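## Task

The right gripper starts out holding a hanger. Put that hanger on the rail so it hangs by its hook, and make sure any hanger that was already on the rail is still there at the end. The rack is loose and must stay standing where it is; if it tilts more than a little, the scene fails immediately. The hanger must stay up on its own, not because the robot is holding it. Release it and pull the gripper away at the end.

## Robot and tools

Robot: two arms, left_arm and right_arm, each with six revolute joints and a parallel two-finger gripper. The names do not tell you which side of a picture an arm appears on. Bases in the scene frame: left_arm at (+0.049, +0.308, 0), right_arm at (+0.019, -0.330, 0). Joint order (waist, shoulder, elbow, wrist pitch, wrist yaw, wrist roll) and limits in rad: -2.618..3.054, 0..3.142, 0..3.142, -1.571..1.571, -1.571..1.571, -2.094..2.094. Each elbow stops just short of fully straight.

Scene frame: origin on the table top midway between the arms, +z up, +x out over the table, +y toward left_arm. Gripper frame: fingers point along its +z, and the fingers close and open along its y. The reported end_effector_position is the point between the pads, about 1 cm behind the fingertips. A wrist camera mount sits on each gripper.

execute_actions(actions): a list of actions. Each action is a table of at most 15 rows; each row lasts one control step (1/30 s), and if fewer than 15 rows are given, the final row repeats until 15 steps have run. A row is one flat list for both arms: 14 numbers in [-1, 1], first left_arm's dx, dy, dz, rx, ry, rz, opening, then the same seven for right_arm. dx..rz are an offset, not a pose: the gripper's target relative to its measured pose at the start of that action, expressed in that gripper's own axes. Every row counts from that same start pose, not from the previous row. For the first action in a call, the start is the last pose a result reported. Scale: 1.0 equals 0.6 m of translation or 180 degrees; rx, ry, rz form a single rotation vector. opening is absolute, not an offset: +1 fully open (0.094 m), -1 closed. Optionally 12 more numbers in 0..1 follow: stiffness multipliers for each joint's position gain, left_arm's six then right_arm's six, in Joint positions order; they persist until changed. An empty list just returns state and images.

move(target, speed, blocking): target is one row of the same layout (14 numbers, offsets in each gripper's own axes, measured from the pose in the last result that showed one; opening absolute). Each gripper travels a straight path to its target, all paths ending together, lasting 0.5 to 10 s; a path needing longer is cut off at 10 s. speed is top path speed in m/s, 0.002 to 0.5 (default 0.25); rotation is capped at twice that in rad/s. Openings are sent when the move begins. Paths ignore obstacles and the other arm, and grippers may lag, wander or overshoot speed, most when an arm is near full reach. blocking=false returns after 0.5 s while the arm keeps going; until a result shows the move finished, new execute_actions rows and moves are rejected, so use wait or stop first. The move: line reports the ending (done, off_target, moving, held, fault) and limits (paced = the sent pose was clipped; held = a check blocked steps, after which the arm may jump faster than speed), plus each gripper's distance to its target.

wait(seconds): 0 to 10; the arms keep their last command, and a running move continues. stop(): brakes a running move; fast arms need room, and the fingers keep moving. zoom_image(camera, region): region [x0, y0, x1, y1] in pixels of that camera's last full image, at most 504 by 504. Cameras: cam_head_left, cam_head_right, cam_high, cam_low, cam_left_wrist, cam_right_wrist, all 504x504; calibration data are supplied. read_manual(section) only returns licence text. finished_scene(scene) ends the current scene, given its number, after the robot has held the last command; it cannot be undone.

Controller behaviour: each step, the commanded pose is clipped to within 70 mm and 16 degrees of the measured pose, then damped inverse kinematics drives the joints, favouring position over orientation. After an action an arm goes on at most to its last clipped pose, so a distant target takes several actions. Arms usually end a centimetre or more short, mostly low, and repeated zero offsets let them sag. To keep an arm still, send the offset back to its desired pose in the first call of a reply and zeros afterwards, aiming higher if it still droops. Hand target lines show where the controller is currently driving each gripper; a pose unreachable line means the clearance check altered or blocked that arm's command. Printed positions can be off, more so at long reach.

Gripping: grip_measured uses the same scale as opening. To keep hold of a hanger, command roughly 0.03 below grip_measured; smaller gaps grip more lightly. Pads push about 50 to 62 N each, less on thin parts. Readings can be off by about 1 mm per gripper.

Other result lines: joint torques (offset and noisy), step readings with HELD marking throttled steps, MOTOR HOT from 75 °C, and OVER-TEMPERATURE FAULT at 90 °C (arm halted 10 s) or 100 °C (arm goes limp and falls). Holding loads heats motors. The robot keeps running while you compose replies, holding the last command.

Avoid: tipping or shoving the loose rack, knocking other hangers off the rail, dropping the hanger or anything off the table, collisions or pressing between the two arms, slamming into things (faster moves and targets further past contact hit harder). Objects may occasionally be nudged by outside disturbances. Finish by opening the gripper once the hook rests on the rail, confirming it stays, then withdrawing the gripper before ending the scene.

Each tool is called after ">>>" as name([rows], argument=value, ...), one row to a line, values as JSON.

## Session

>>> execute_actions(actions=[])

Scene clock: 0.00 s.
left_arm: end_effector_position=(+0.4196, +0.3823, +0.4155) grip_measured=+1.000 end_effector_quat_wxyz=(+0.711, -0.070, +0.696, +0.068) | right_arm: end_effector_position=(+0.2569, +0.0779, +0.3973) grip_measured=-0.847 end_effector_quat_wxyz=(+0.535, -0.208, +0.806, +0.145)
Joint positions: left_arm=[-0.002  1.038  1.055  0.004  0.    -0.006  0.094] | right_arm=[ 1.169  1.717  1.979 -0.787  0.697  0.369  0.007]
Joint velocities: left_arm=[ 0.002  0.022 -0.007  0.066  0.007  0.007  0.   ] | right_arm=[-0.007  0.012 -0.012  0.007  0.022 -0.037 -0.001]
Joint torques (N m, as the arm reports them, + toward a larger angle): no reading
Hand target (left_arm): +0.416, +0.382, +0.427; +0.721, -0.069, +0.686, +0.068
Hand target (right_arm): +0.257, +0.075, +0.406; +0.542, -0.199, +0.802, +0.151
Joint stiffness scale: left_arm=[1. 1. 1. 1. 1. 1.] | right_arm=[1. 1. 1. 1. 1. 1.]
camera_calibration (this result's frames):
cam_left_wrist: T_world_to_cam=[[0.251875, -0.967686, 0.012, 0.262564], [-0.672958, -0.184045, -0.716418, 0.654139], [0.695476, 0.172372, -0.697568, 0.0536091], [0, 0, 0, 1]] pos_world=[0.336791, 0.36523, 0.502882]
cam_right_wrist: T_world_to_cam=[[0.516687, -0.815116, 0.261955, -0.188595], [-0.505828, -0.537474, -0.67473, 0.479392], [0.690777, 0.21612, -0.690014, 0.187716], [0, 0, 0, 1]] pos_world=[0.210264, 0.0633648, 0.50239]

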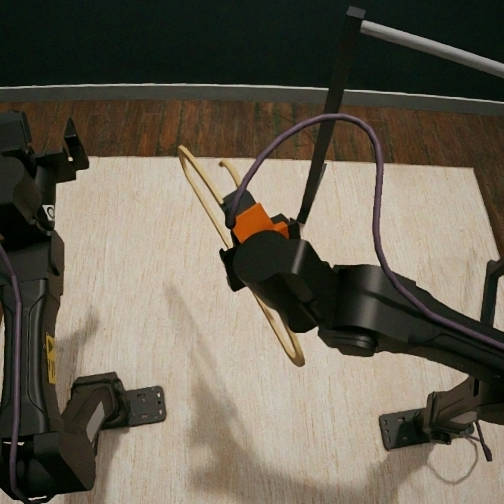

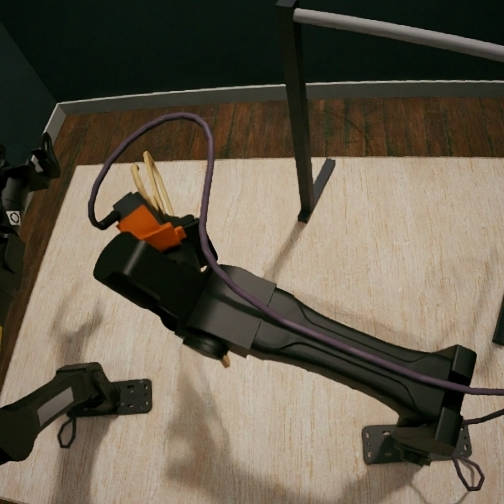

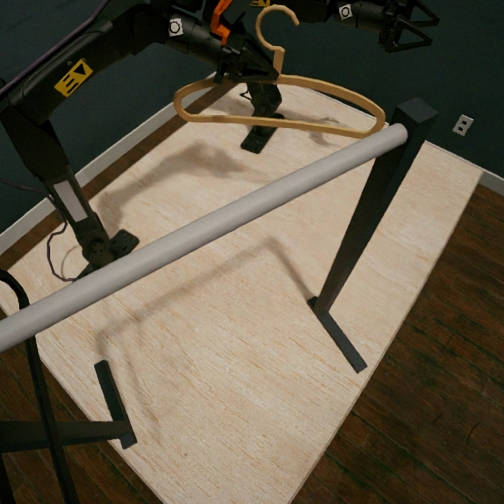

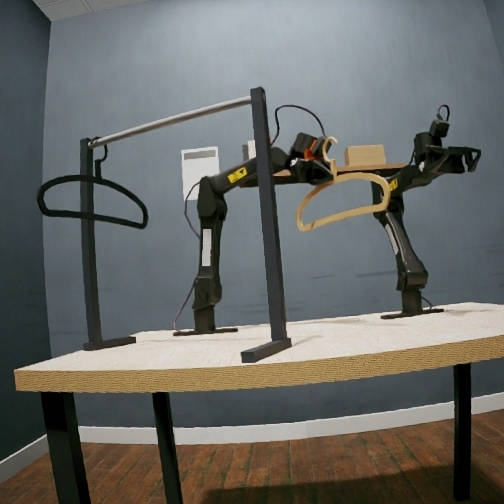

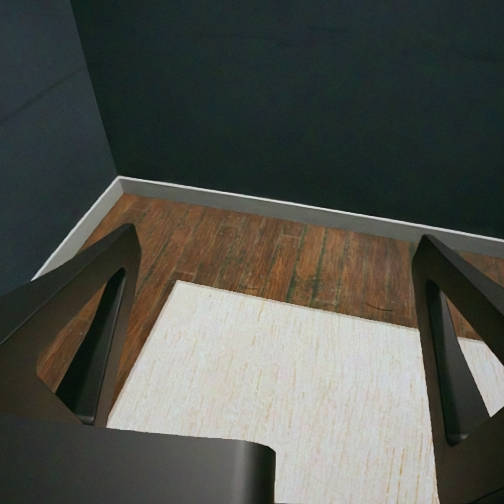

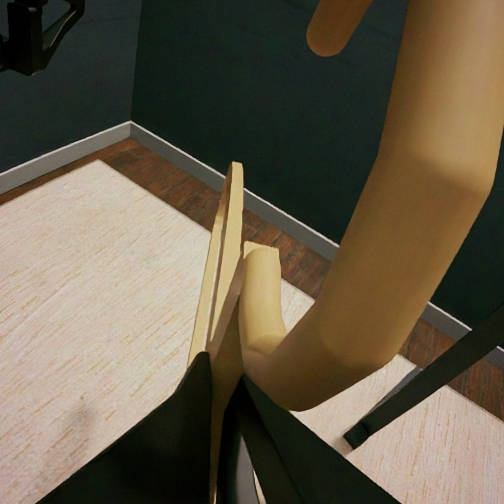

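>>> move(target=[0,0,0,0,0,0,1,-0.024,-0.278,-0.21,0.266,-0.003,0.112,-1], speed=0.1)

Scene clock: 25.33 s.
left_arm: end_effector_position=(+0.4196, +0.3823, +0.4155) grip_measured=+1.000 end_effector_quat_wxyz=(+0.711, -0.070, +0.696, +0.068) | right_arm: end_effector_position=(+0.2417, -0.1111, +0.4464) grip_measured=-0.859 end_effector_quat_wxyz=(+0.599, +0.065, +0.798, +0.015)
Joint positions: left_arm=[-0.002  1.038  1.055  0.004  0.    -0.006  0.094] | right_arm=[ 1.226  1.56   2.085 -1.567  1.239  1.124  0.007]
Joint velocities: left_arm=[ 0.007  0.002  0.017 -0.007 -0.007 -0.022  0.   ] | right_arm=[-0.022 -0.002 -0.032  0.051 -0.051 -0.037 -0.001]
Joint torques (N m, as the arm reports them, + toward a larger angle): left_arm=[ 0.05 -2.5   8.42  1.76 -0.01  0.  ] | right_arm=[ 0.24 -6.72  5.15  0.93  0.81  0.16]
Hand target (left_arm): +0.420, +0.382, +0.415; +0.711, -0.070, +0.696, +0.068
Hand target (right_arm): +0.241, -0.123, +0.456; +0.614, +0.076, +0.785, +0.014
Off the commanded pose (left_arm): 0.000 m, 0 deg.
Off the commanded pose (right_arm): 0.016 m, 19 deg; orientation clipped at the last step of the last action.
Joint stiffness scale: left_arm=[1. 1. 1. 1. 1. 1.] | right_arm=[1. 1. 1. 1. 1. 1.]
joint sent to its limit (right arm) — the command would take joint 4 (wrist pitch) past its lower limit, so that joint was sent only as far as its limit.
move: off_target (right_arm); limits=paced
camera_calibration (this result's frames):
cam_left_wrist: T_world_to_cam=[[0.251875, -0.967686, 0.012, 0.262564], [-0.672958, -0.184045, -0.716418, 0.654139], [0.695476, 0.172372, -0.697568, 0.0536091], [0, 0, 0, 1]] pos_world=[0.336791, 0.36523, 0.502882]
cam_right_wrist: T_world_to_cam=[[-0.0629125, -0.982034, 0.177909, -0.1886], [-0.63862, -0.0973764, -0.763336, 0.5238], [0.766946, -0.161639, -0.62102, 0.181711], [0, 0, 0, 1]] pos_world=[0.183281, -0.104835, 0.546235]

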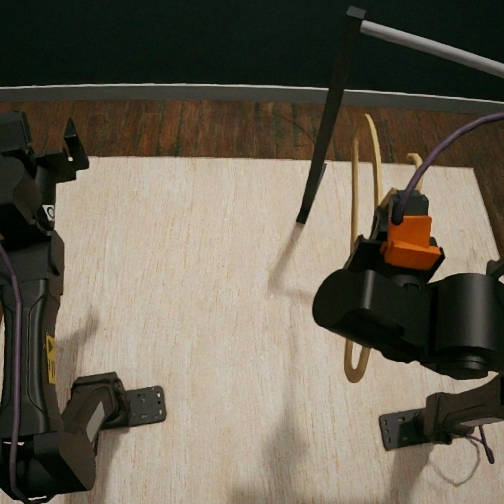

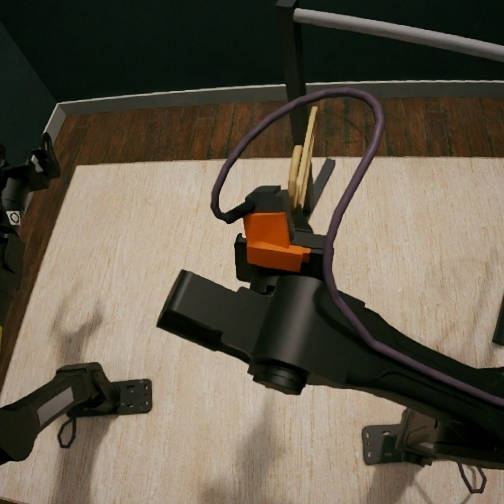

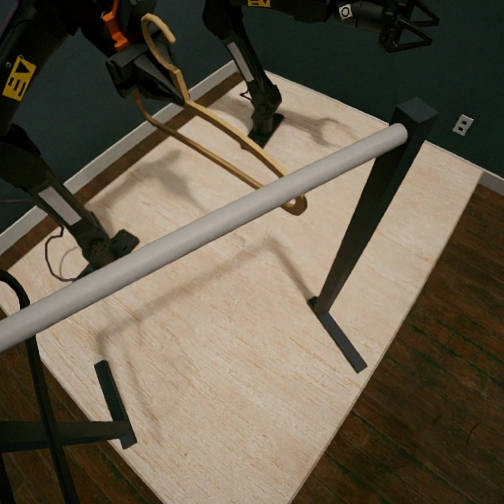

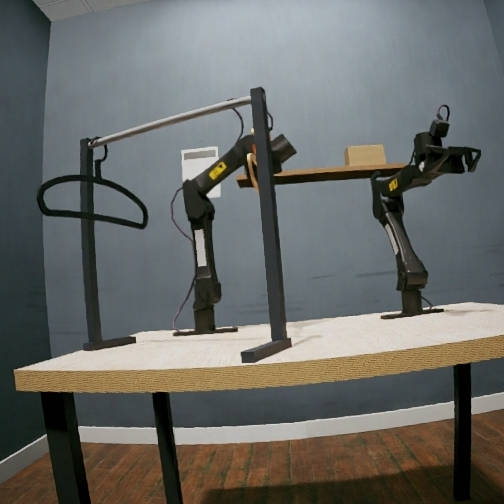

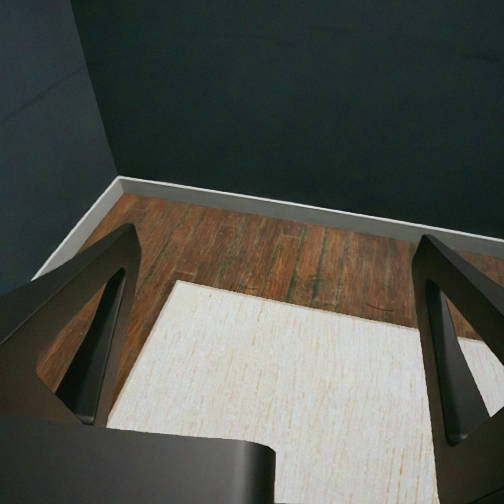

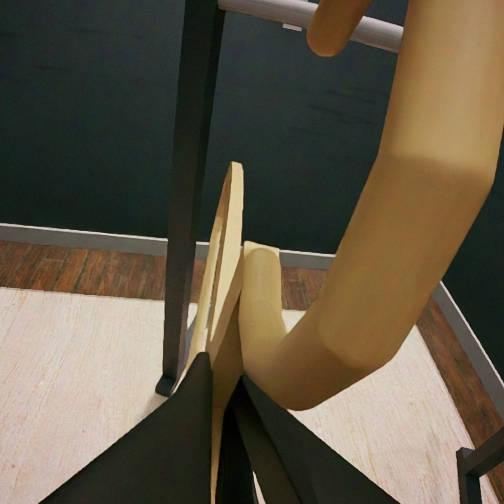

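>>> move(target=[0,0,0,0,0,0,1,-0.025,-0.15,0,0.03,0,0.01,-1], speed=0.1)

>>> move(target=[0,0,0,0,0,0,1,-0.12,0.02,0.26,0.05,0,0.015,-1], speed=0.08)

>>> zoom_image(camera="cam_low", region=[150,60,310,220])

Scene clock: 36.37 s.
left_arm: end_effector_position=(+0.4196, +0.3823, +0.4155) grip_measured=+1.000 end_effector_quat_wxyz=(+0.711, -0.070, +0.696, +0.068) | right_arm: end_effector_position=(+0.2381, -0.1914, +0.4483) grip_measured=-0.859 end_effector_quat_wxyz=(+0.592, +0.094, +0.800, +0.007)
Joint positions: left_arm=[-0.002  1.038  1.055  0.004  0.    -0.006  0.094] | right_arm=[ 1.139  1.321  1.908 -1.57   1.204  1.081  0.007]
Joint velocities: left_arm=[-0.007 -0.002  0.002  0.007  0.037  0.037  0.   ] | right_arm=[ 0.007  0.007  0.002 -0.022 -0.007  0.007 -0.001]
Joint torques (N m, as the arm reports them, + toward a larger angle): left_arm=[ 0.03 -2.5   8.4   1.76  0.    0.  ] | right_arm=[-0.8  -3.88  4.82  1.03  0.63 -0.09]
Hand target (left_arm): +0.420, +0.382, +0.415; +0.711, -0.070, +0.696, +0.068
Hand target (right_arm): +0.238, -0.202, +0.452; +0.600, +0.098, +0.794, -0.003
Off the commanded pose (left_arm): 0.000 m, 0 deg.
Off the commanded pose (right_arm): 0.011 m, 3 deg.
Joint stiffness scale: left_arm=[1. 1. 1. 1. 1. 1.] | right_arm=[1. 1. 1. 1. 1. 1.]
joint sent to its limit (right arm) — the command would take joint 4 (wrist pitch) past its lower limit, so that joint was sent only as far as its limit.
move: off_target (right_arm)
camera_calibration (this result's frames):
cam_left_wrist: T_world_to_cam=[[0.251875, -0.967686, 0.012, 0.262564], [-0.672958, -0.184045, -0.716418, 0.654139], [0.695476, 0.172372, -0.697568, 0.0536091], [0, 0, 0, 1]] pos_world=[0.336791, 0.36523, 0.502882]
cam_right_wrist: T_world_to_cam=[[-0.115555, -0.980903, 0.156447, -0.245665], [-0.654463, -0.0432944, -0.754853, 0.52544], [0.747211, -0.189616, -0.636963, 0.179137], [0, 0, 0, 1]] pos_world=[0.181641, -0.184258, 0.549167]

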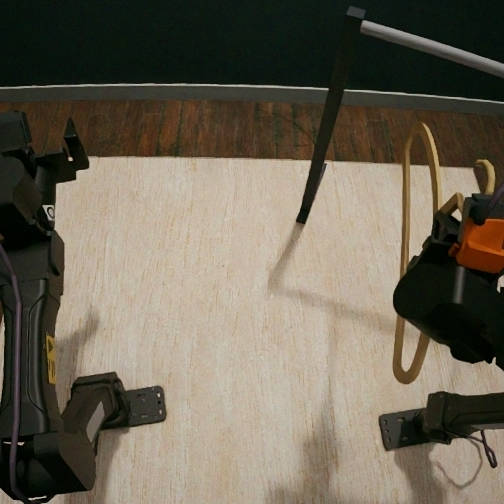

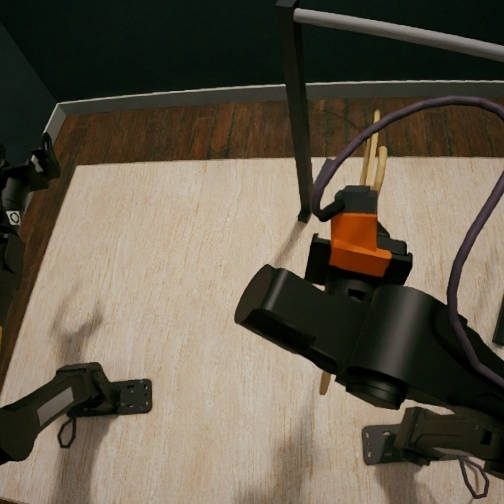

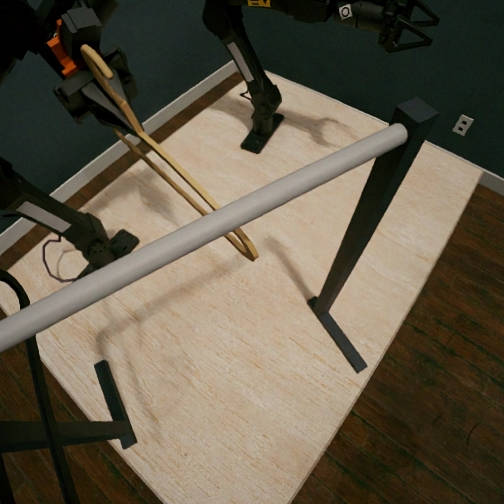

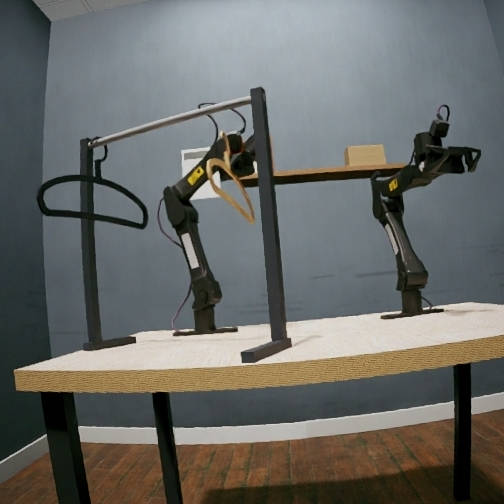

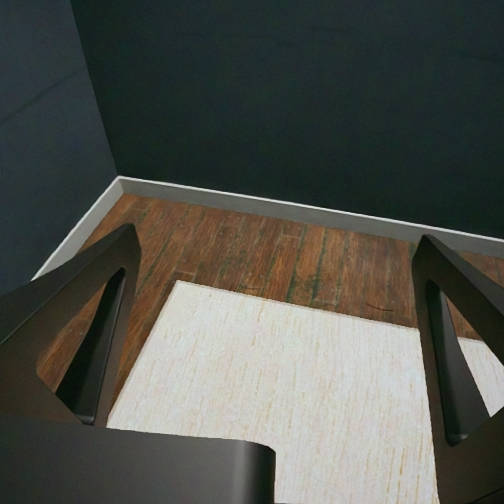

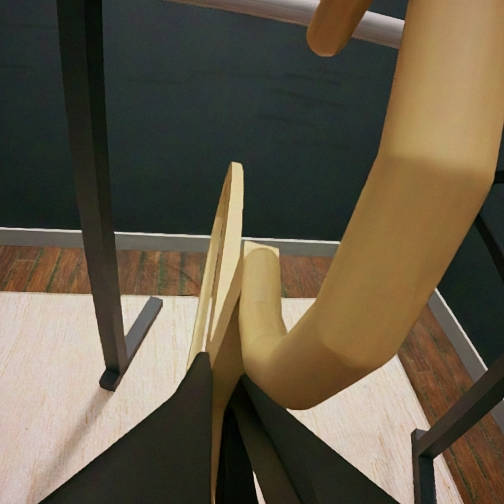

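Scene clock: 38.90 s.
left_arm: end_effector_position=(+0.4196, +0.3823, +0.4155) grip_measured=+1.000 end_effector_quat_wxyz=(+0.711, -0.070, +0.696, +0.068) | right_arm: end_effector_position=(+0.4091, -0.2044, +0.4611) grip_measured=-0.859 end_effector_quat_wxyz=(+0.572, +0.149, +0.805, -0.043)
Joint positions: left_arm=[-0.002  1.038  1.055  0.004  0.    -0.006  0.094] | right_arm=[ 0.516  1.652  2.18  -1.052  0.82   0.508  0.007]
Joint velocities: left_arm=[-0.002 -0.007  0.002  0.022  0.007 -0.022  0.   ] | right_arm=[ 0.002 -0.017  0.042 -0.007 -0.066 -0.007 -0.002]
Joint torques (N m, as the arm reports them, + toward a larger angle): left_arm=[ 0.06 -2.47  8.4   1.75 -0.01  0.  ] | right_arm=[-0.98 -5.93  8.57  1.81  0.23 -0.08]
Hand target (left_arm): +0.420, +0.382, +0.415; +0.711, -0.070, +0.696, +0.068
Hand target (right_arm): +0.410, -0.209, +0.473; +0.585, +0.159, +0.795, -0.038
Off the commanded pose (left_arm): 0.000 m, 0 deg.
Off the commanded pose (right_arm): 0.011 m, 2 deg.
Joint stiffness scale: left_arm=[1. 1. 1. 1. 1. 1.] | right_arm=[1. 1. 1. 1. 1. 1.]
move: off_target (right_arm)
camera_calibration (this result's frames):
cam_left_wrist: T_world_to_cam=[[0.251875, -0.967686, 0.012, 0.262564], [-0.672958, -0.184045, -0.716418, 0.654139], [0.695476, 0.172372, -0.697568, 0.0536091], [0, 0, 0, 1]] pos_world=[0.336791, 0.36523, 0.502882]
cam_right_wrist: T_world_to_cam=[[-0.248925, -0.952439, 0.175772, -0.189174], [-0.689589, 0.0468575, -0.722684, 0.664411], [0.680076, -0.301104, -0.668456, 0.0763448], [0, 0, 0, 1]] pos_world=[0.35916, -0.188322, 0.564443]

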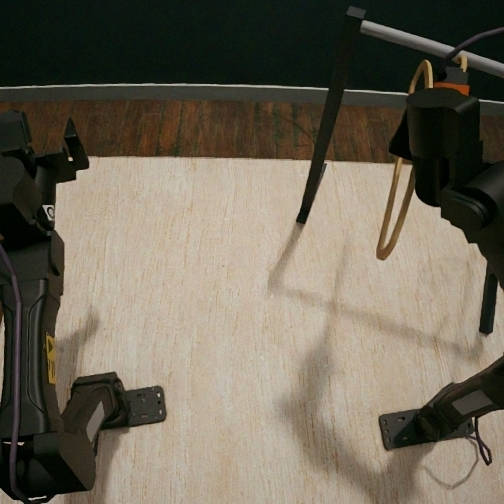

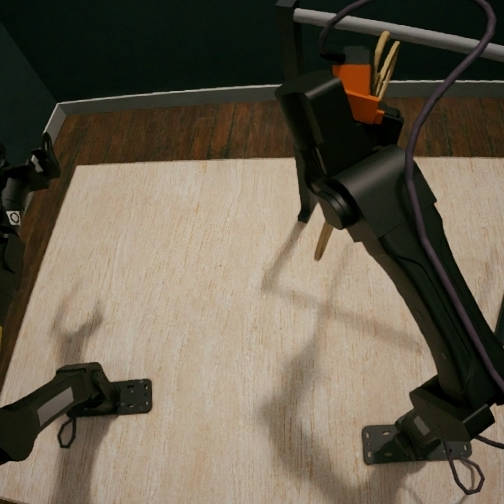

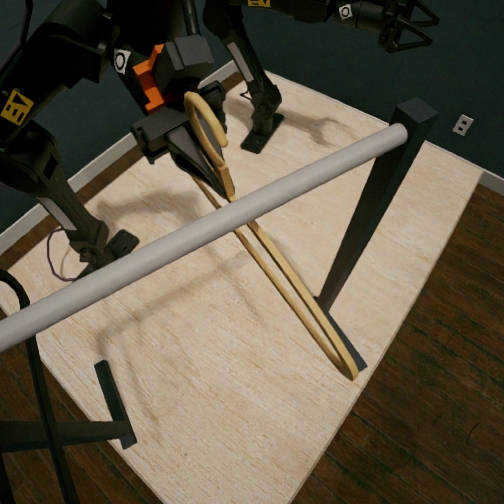

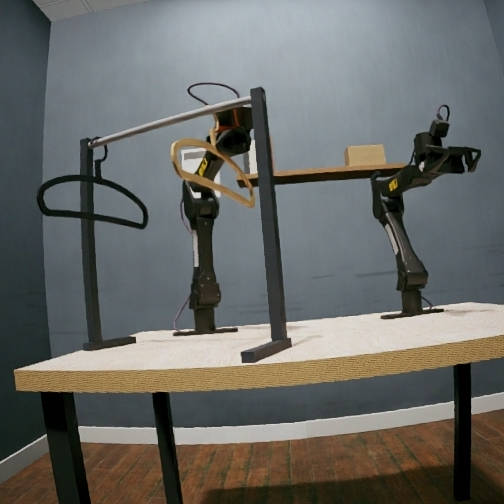

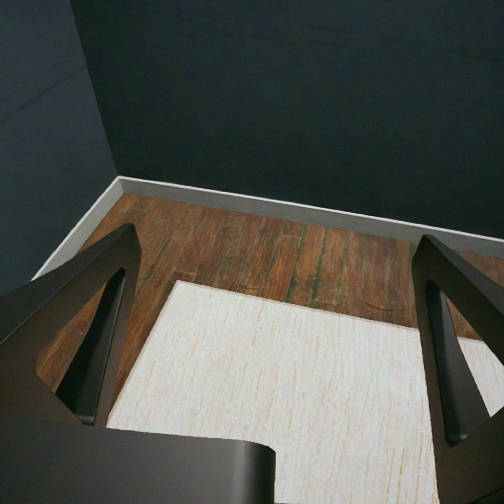

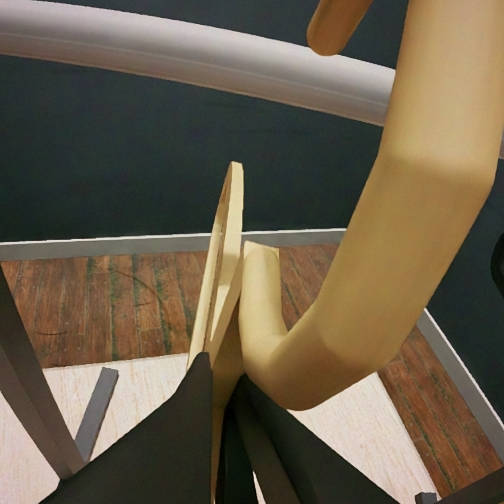

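Region (150, 60, 310, 220) of cam_low's 504x504 image, scaled by 3.150, with more detail than that image has.

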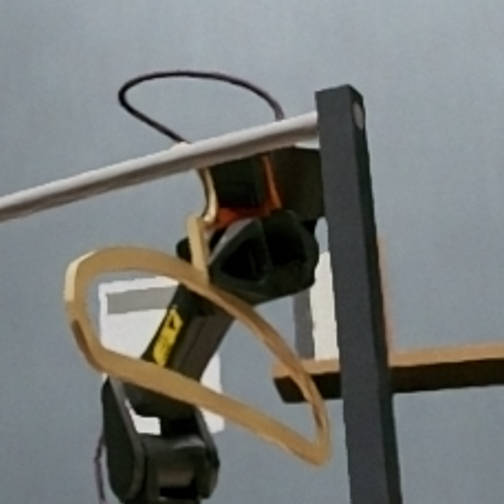

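>>> move(target=[0,0,0,0,0,0,1,-0.075,0,-0.023,0,0,0,-1], speed=0.05)

>>> move(target=[0,0,0,0,0,0,1,-0.065,0,0.1,0,0,0,-1], speed=0.04)

>>> zoom_image(camera="cam_low", region=[150,60,310,220])

Scene clock: 46.70 s.
left_arm: end_effector_position=(+0.4196, +0.3823, +0.4155) grip_measured=+1.000 end_effector_quat_wxyz=(+0.711, -0.070, +0.696, +0.068) | right_arm: end_effector_position=(+0.4089, -0.2043, +0.5019) grip_measured=-0.859 end_effector_quat_wxyz=(+0.576, +0.140, +0.804, -0.037)
Joint positions: left_arm=[-0.002  1.038  1.055  0.004  0.    -0.006  0.094] | right_arm=[ 0.51   1.944  2.857 -1.411  0.799  0.48   0.007]
Joint velocities: left_arm=[ 0.002  0.007 -0.007 -0.022  0.037  0.081  0.   ] | right_arm=[-0.007  0.002  0.002 -0.037 -0.007  0.051 -0.   ]
Joint torques (N m, as the arm reports them, + toward a larger angle): left_arm=[ 0.05 -2.52  8.42  1.75 -0.01 -0.01] | right_arm=[-0.84 -6.53  6.46  1.75  0.24 -0.09]
Hand target (left_arm): +0.420, +0.382, +0.415; +0.711, -0.070, +0.696, +0.068
Hand target (right_arm): +0.409, -0.210, +0.506; +0.581, +0.146, +0.799, -0.040
Off the commanded pose (left_arm): 0.000 m, 0 deg.
Off the commanded pose (right_arm): 0.008 m, 1 deg.
Joint stiffness scale: left_arm=[1. 1. 1. 1. 1. 1.] | right_arm=[1. 1. 1. 1. 1. 1.]
elbow stopped short (right arm): the move would have taken joint 3 (elbow) straighter than the controller allows; a more bent joint 3 avoids this.
move: done
camera_calibration (this result's frames):
cam_left_wrist: T_world_to_cam=[[0.251875, -0.967686, 0.012, 0.262564], [-0.672958, -0.184045, -0.716418, 0.654139], [0.695476, 0.172372, -0.697568, 0.0536091], [0, 0, 0, 1]] pos_world=[0.336791, 0.36523, 0.502882]
cam_right_wrist: T_world_to_cam=[[-0.229845, -0.957026, 0.176838, -0.205624], [-0.684899, 0.029967, -0.728021, 0.691007], [0.691436, -0.288448, -0.662354, 0.0986087], [0, 0, 0, 1]] pos_world=[0.357827, -0.189052, 0.604744]

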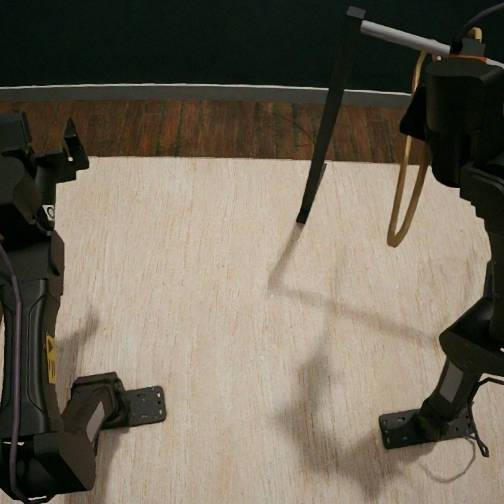

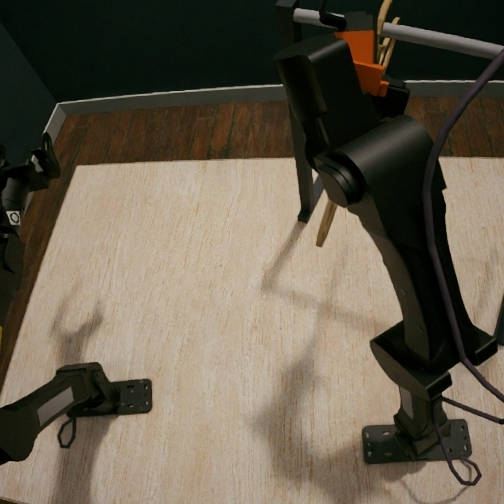

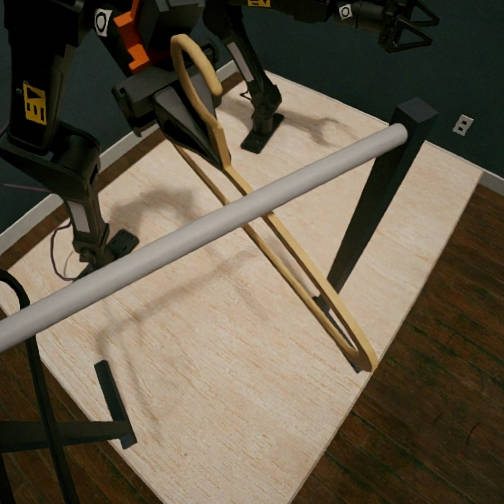

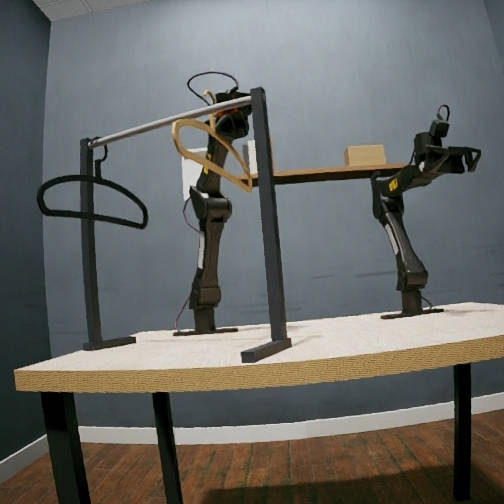

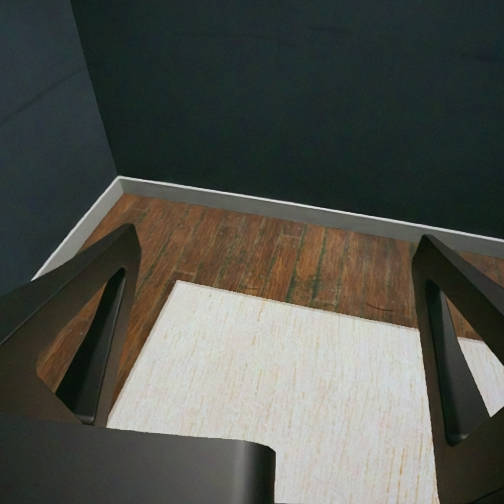

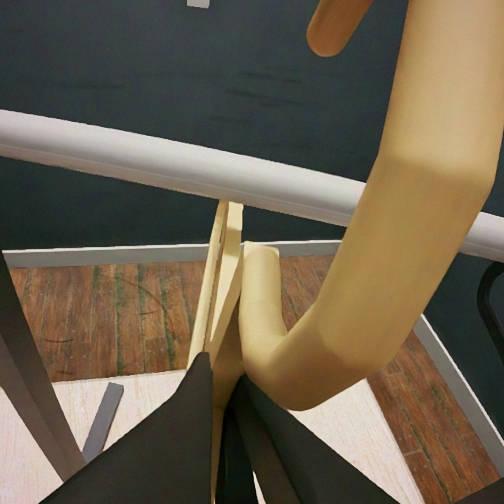

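Scene clock: 48.73 s.
left_arm: end_effector_position=(+0.4196, +0.3823, +0.4155) grip_measured=+1.000 end_effector_quat_wxyz=(+0.711, -0.070, +0.696, +0.068) | right_arm: end_effector_position=(+0.4642, -0.2231, +0.5015) grip_measured=-0.859 end_effector_quat_wxyz=(+0.590, +0.113, +0.799, -0.040)
Joint positions: left_arm=[-0.002  1.038  1.055  0.004  0.    -0.006  0.094] | right_arm=[ 0.352  2.007  2.857 -1.236  0.64   0.31   0.007]
Joint velocities: left_arm=[-0.007  0.017 -0.002  0.022  0.037  0.037  0.   ] | right_arm=[ 0.007 -0.007 -0.012 -0.007 -0.007 -0.066 -0.001]
Joint torques (N m, as the arm reports them, + toward a larger angle): left_arm=[ 0.04 -2.48  8.43  1.76  0.    0.  ] | right_arm=[-1.42 -6.85  6.88  2.57  0.1  -0.09]
Hand target (left_arm): +0.420, +0.382, +0.415; +0.711, -0.070, +0.696, +0.068
Hand target (right_arm): +0.473, -0.227, +0.518; +0.617, +0.126, +0.777, -0.028
Off the commanded pose (left_arm): 0.000 m, 0 deg.
Off the commanded pose (right_arm): 0.020 m, 4 deg.
Joint stiffness scale: left_arm=[1. 1. 1. 1. 1. 1.] | right_arm=[1. 1. 1. 1. 1. 1.]
elbow stopped short (right arm): the move would have taken joint 3 (elbow) straighter than the controller allows; a more bent joint 3 avoids this.
move: off_target (right_arm)
camera_calibration (this result's frames):
cam_left_wrist: T_world_to_cam=[[0.251875, -0.967686, 0.012, 0.262564], [-0.672958, -0.184045, -0.716418, 0.654139], [0.695476, 0.172372, -0.697568, 0.0536091], [0, 0, 0, 1]] pos_world=[0.336791, 0.36523, 0.502882]
cam_right_wrist: T_world_to_cam=[[-0.196878, -0.957788, 0.209477, -0.242582], [-0.666088, -0.0261112, -0.745416, 0.716673], [0.71942, -0.286286, -0.632831, 0.0273448], [0, 0, 0, 1]] pos_world=[0.409936, -0.2058, 0.602339]

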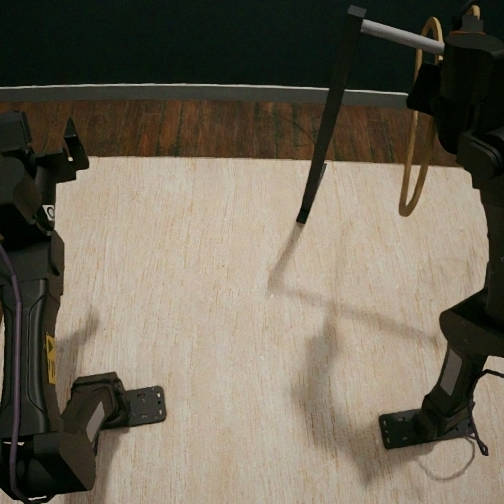

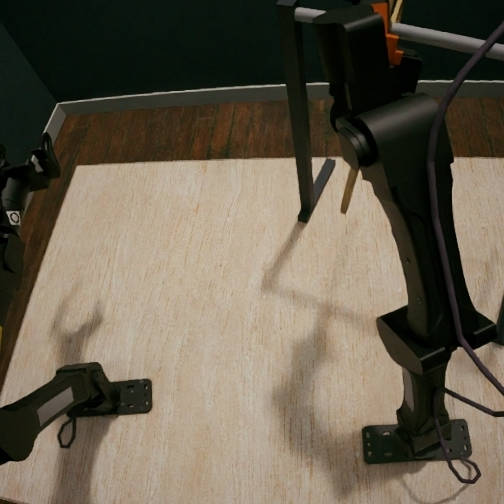

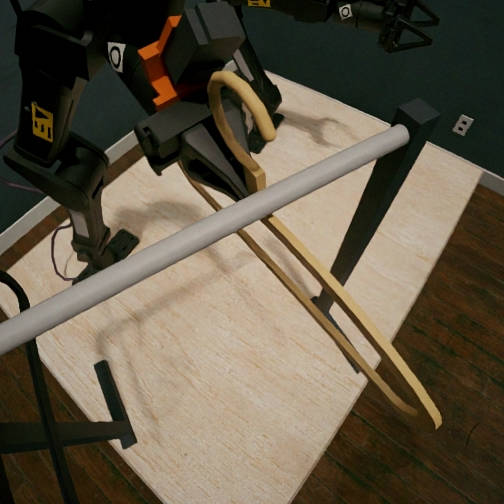

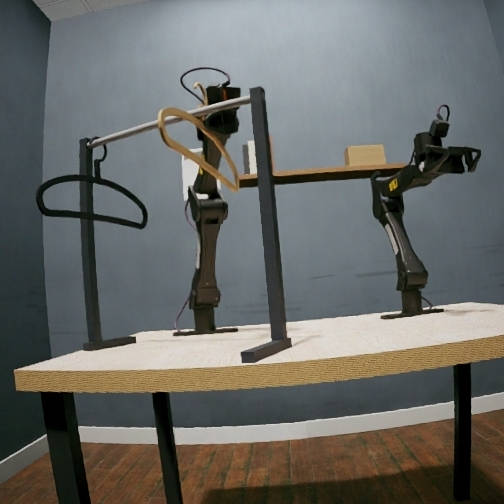

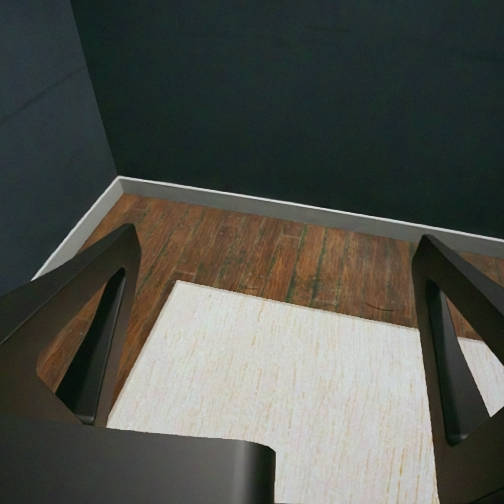

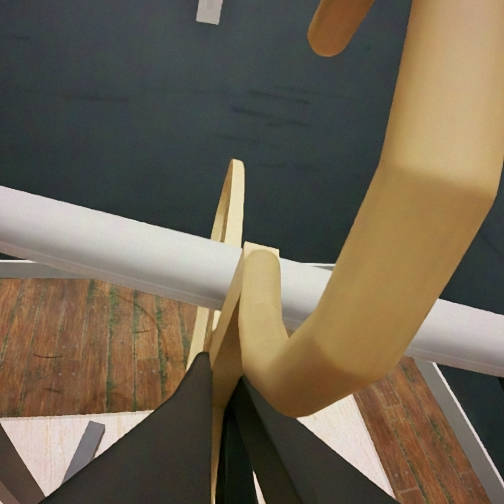

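Region (150, 60, 310, 220) of cam_low's 504x504 image, scaled by 3.150, with more detail than that image has.

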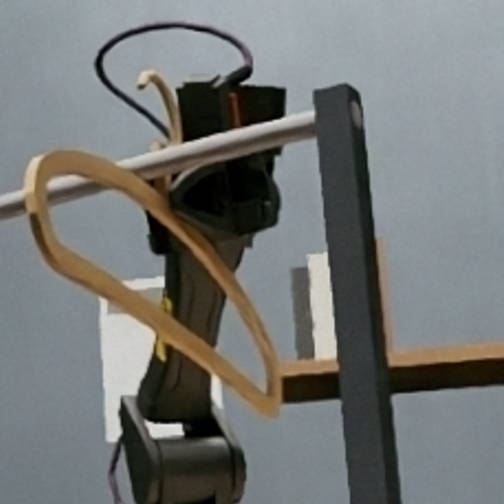

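>>> move(target=[0,0,0,0,0,0,1,0.035,0,0.012,0,0,0,-1], speed=0.04)

>>> move(target=[0,0,0,0,0,0,1,-0.05,0,0.07,0,0,0,-1], speed=0.03)

>>> zoom_image(camera="cam_low", region=[150,60,310,220])

Scene clock: 55.20 s.
left_arm: end_effector_position=(+0.4196, +0.3823, +0.4155) grip_measured=+1.000 end_effector_quat_wxyz=(+0.711, -0.070, +0.696, +0.068) | right_arm: end_effector_position=(+0.4691, -0.2171, +0.4621) grip_measured=-0.859 end_effector_quat_wxyz=(+0.568, +0.104, +0.815, -0.048)
Joint positions: left_arm=[-0.002  1.038  1.055  0.004  0.    -0.006  0.094] | right_arm=[ 0.357  1.811  2.365 -1.004  0.635  0.321  0.007]
Joint velocities: left_arm=[-0.017  0.007 -0.007  0.022  0.007 -0.081  0.   ] | right_arm=[ 0.007  0.002  0.007  0.007 -0.051  0.037  0.001]
Joint torques (N m, as the arm reports them, + toward a larger angle): left_arm=[ 0.02 -2.48  8.42  1.76  0.    0.  ] | right_arm=[-0.33 -9.69  6.26  2.15  0.21 -0.11]
Hand target (left_arm): +0.420, +0.382, +0.415; +0.711, -0.070, +0.696, +0.068
Hand target (right_arm): +0.465, -0.222, +0.480; +0.589, +0.113, +0.799, -0.040
Off the commanded pose (left_arm): 0.000 m, 0 deg.
Off the commanded pose (right_arm): 0.018 m, 3 deg.
Joint stiffness scale: left_arm=[1. 1. 1. 1. 1. 1.] | right_arm=[1. 1. 1. 1. 1. 1.]
move: off_target (right_arm)
camera_calibration (this result's frames):
cam_left_wrist: T_world_to_cam=[[0.251875, -0.967686, 0.012, 0.262564], [-0.672958, -0.184045, -0.716418, 0.654139], [0.695476, 0.172372, -0.697568, 0.0536091], [0, 0, 0, 1]] pos_world=[0.336791, 0.36523, 0.502882]
cam_right_wrist: T_world_to_cam=[[-0.178285, -0.955099, 0.236643, -0.248379], [-0.706466, -0.0431575, -0.70643, 0.687955], [0.684924, -0.293126, -0.667051, 0.0311867], [0, 0, 0, 1]] pos_world=[0.420374, -0.198394, 0.565572]

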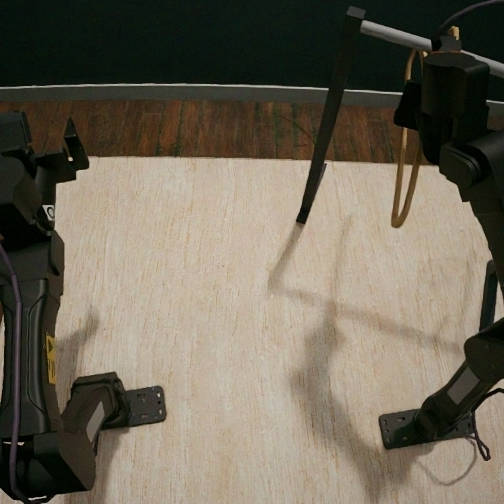

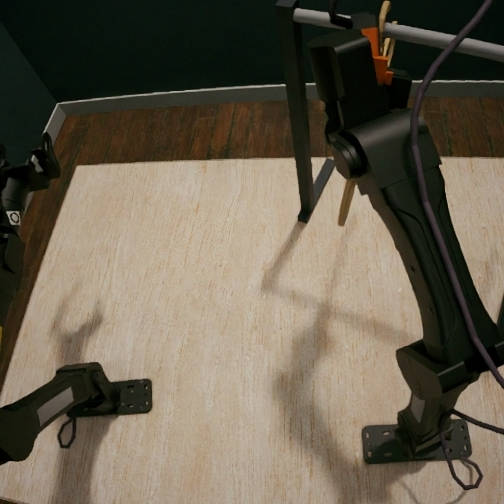

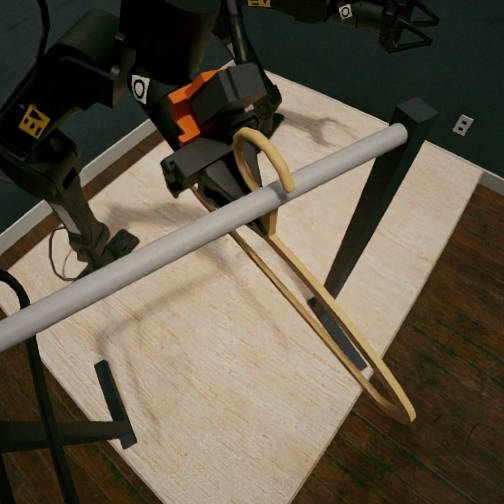

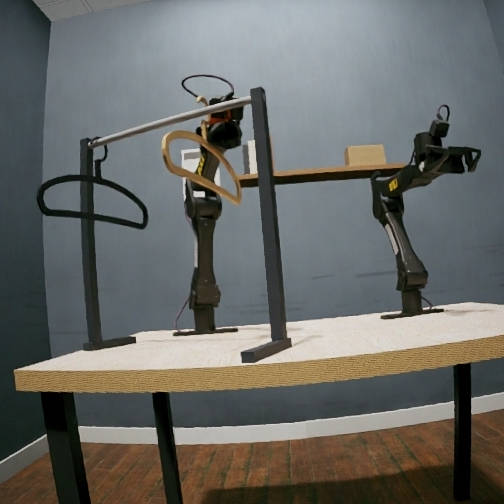

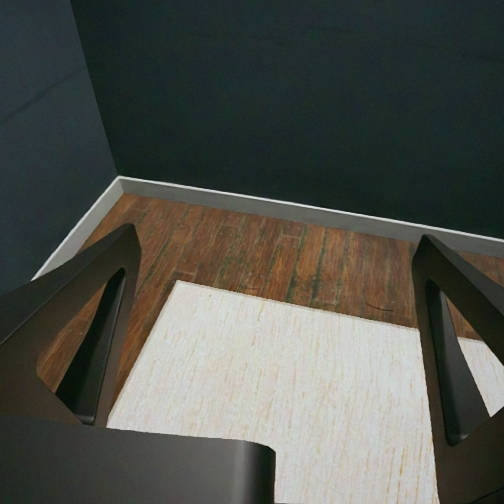

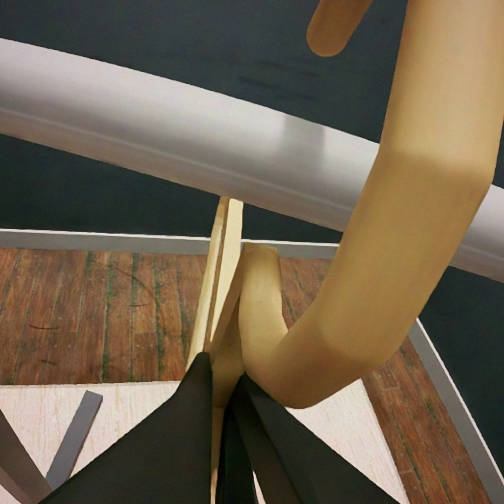

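Scene clock: 57.17 s.
left_arm: end_effector_position=(+0.4196, +0.3823, +0.4155) grip_measured=+1.000 end_effector_quat_wxyz=(+0.711, -0.070, +0.696, +0.068) | right_arm: end_effector_position=(+0.5078, -0.2219, +0.4597) grip_measured=-0.859 end_effector_quat_wxyz=(+0.557, +0.086, +0.825, -0.048)
Joint positions: left_arm=[-0.002  1.038  1.055  0.004  0.    -0.006  0.094] | right_arm=[ 0.284  2.104  2.856 -1.206  0.543  0.264  0.007]
Joint velocities: left_arm=[-0.007 -0.002 -0.012  0.007 -0.037 -0.007  0.   ] | right_arm=[-0.022 -0.012 -0.002  0.037  0.022 -0.022 -0.001]
Joint torques (N m, as the arm reports them, + toward a larger angle): left_arm=[ 0.05 -2.48  8.41  1.75  0.    0.  ] | right_arm=[-1.77 -8.44  7.73  2.33  0.18 -0.17]
Hand target (left_arm): +0.420, +0.382, +0.415; +0.711, -0.070, +0.696, +0.068
Hand target (right_arm): +0.515, -0.230, +0.474; +0.581, +0.100, +0.806, -0.045
Off the commanded pose (left_arm): 0.000 m, 0 deg.
Off the commanded pose (right_arm): 0.020 m, 3 deg.
Joint stiffness scale: left_arm=[1. 1. 1. 1. 1. 1.] | right_arm=[1. 1. 1. 1. 1. 1.]
elbow stopped short (right arm): the move would have taken joint 3 (elbow) straighter than the controller allows; a more bent joint 3 avoids this.
move: off_target (right_arm)
camera_calibration (this result's frames):
cam_left_wrist: T_world_to_cam=[[0.251875, -0.967686, 0.012, 0.262564], [-0.672958, -0.184045, -0.716418, 0.654139], [0.695476, 0.172372, -0.697568, 0.0536091], [0, 0, 0, 1]] pos_world=[0.336791, 0.36523, 0.502882]
cam_right_wrist: T_world_to_cam=[[-0.141339, -0.95564, 0.25841, -0.274406], [-0.72622, -0.0773066, -0.683102, 0.7051], [0.672776, -0.284212, -0.683078, 0.0171352], [0, 0, 0, 1]] pos_world=[0.461746, -0.202854, 0.564269]

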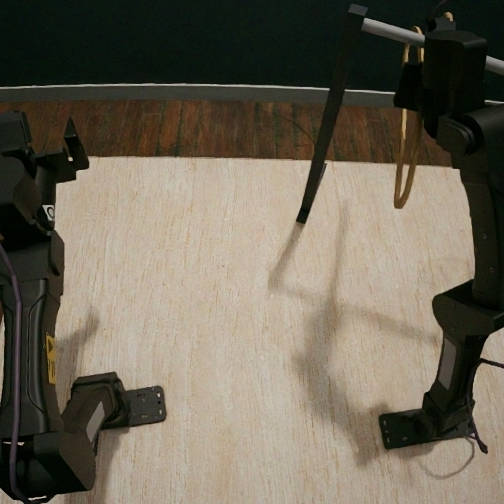

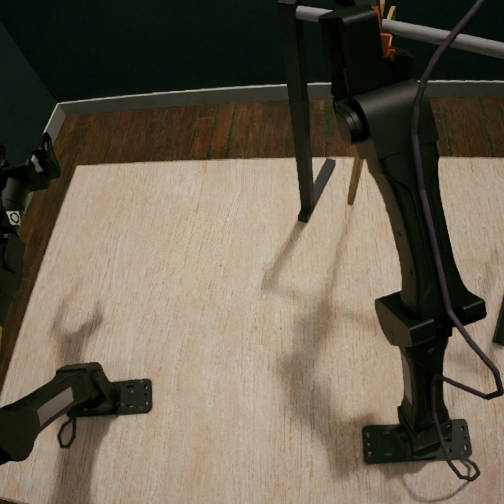

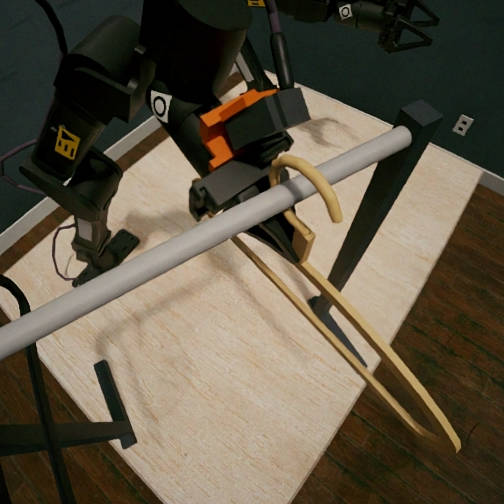

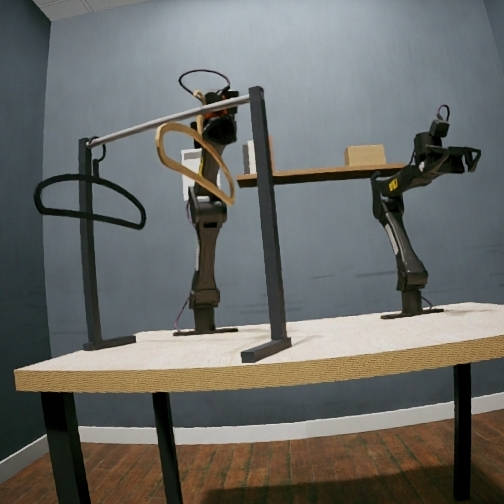

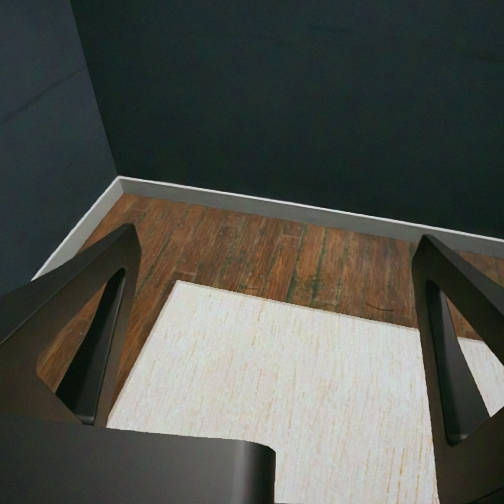

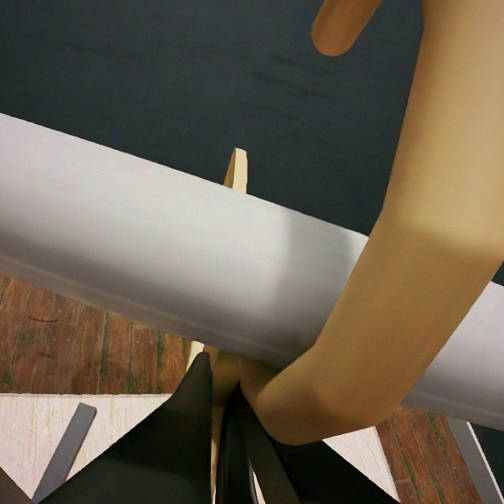

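Region (150, 60, 310, 220) of cam_low's 504x504 image, scaled by 3.150, with more detail than that image has.

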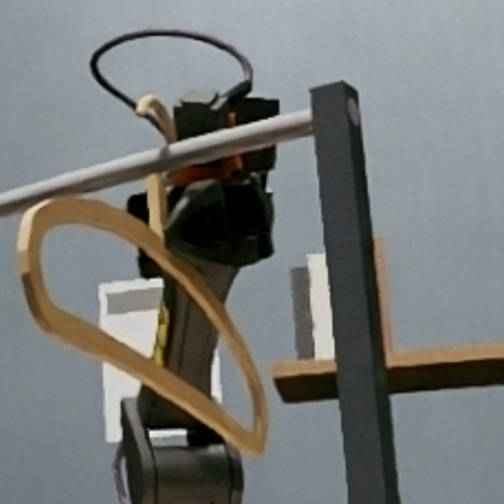

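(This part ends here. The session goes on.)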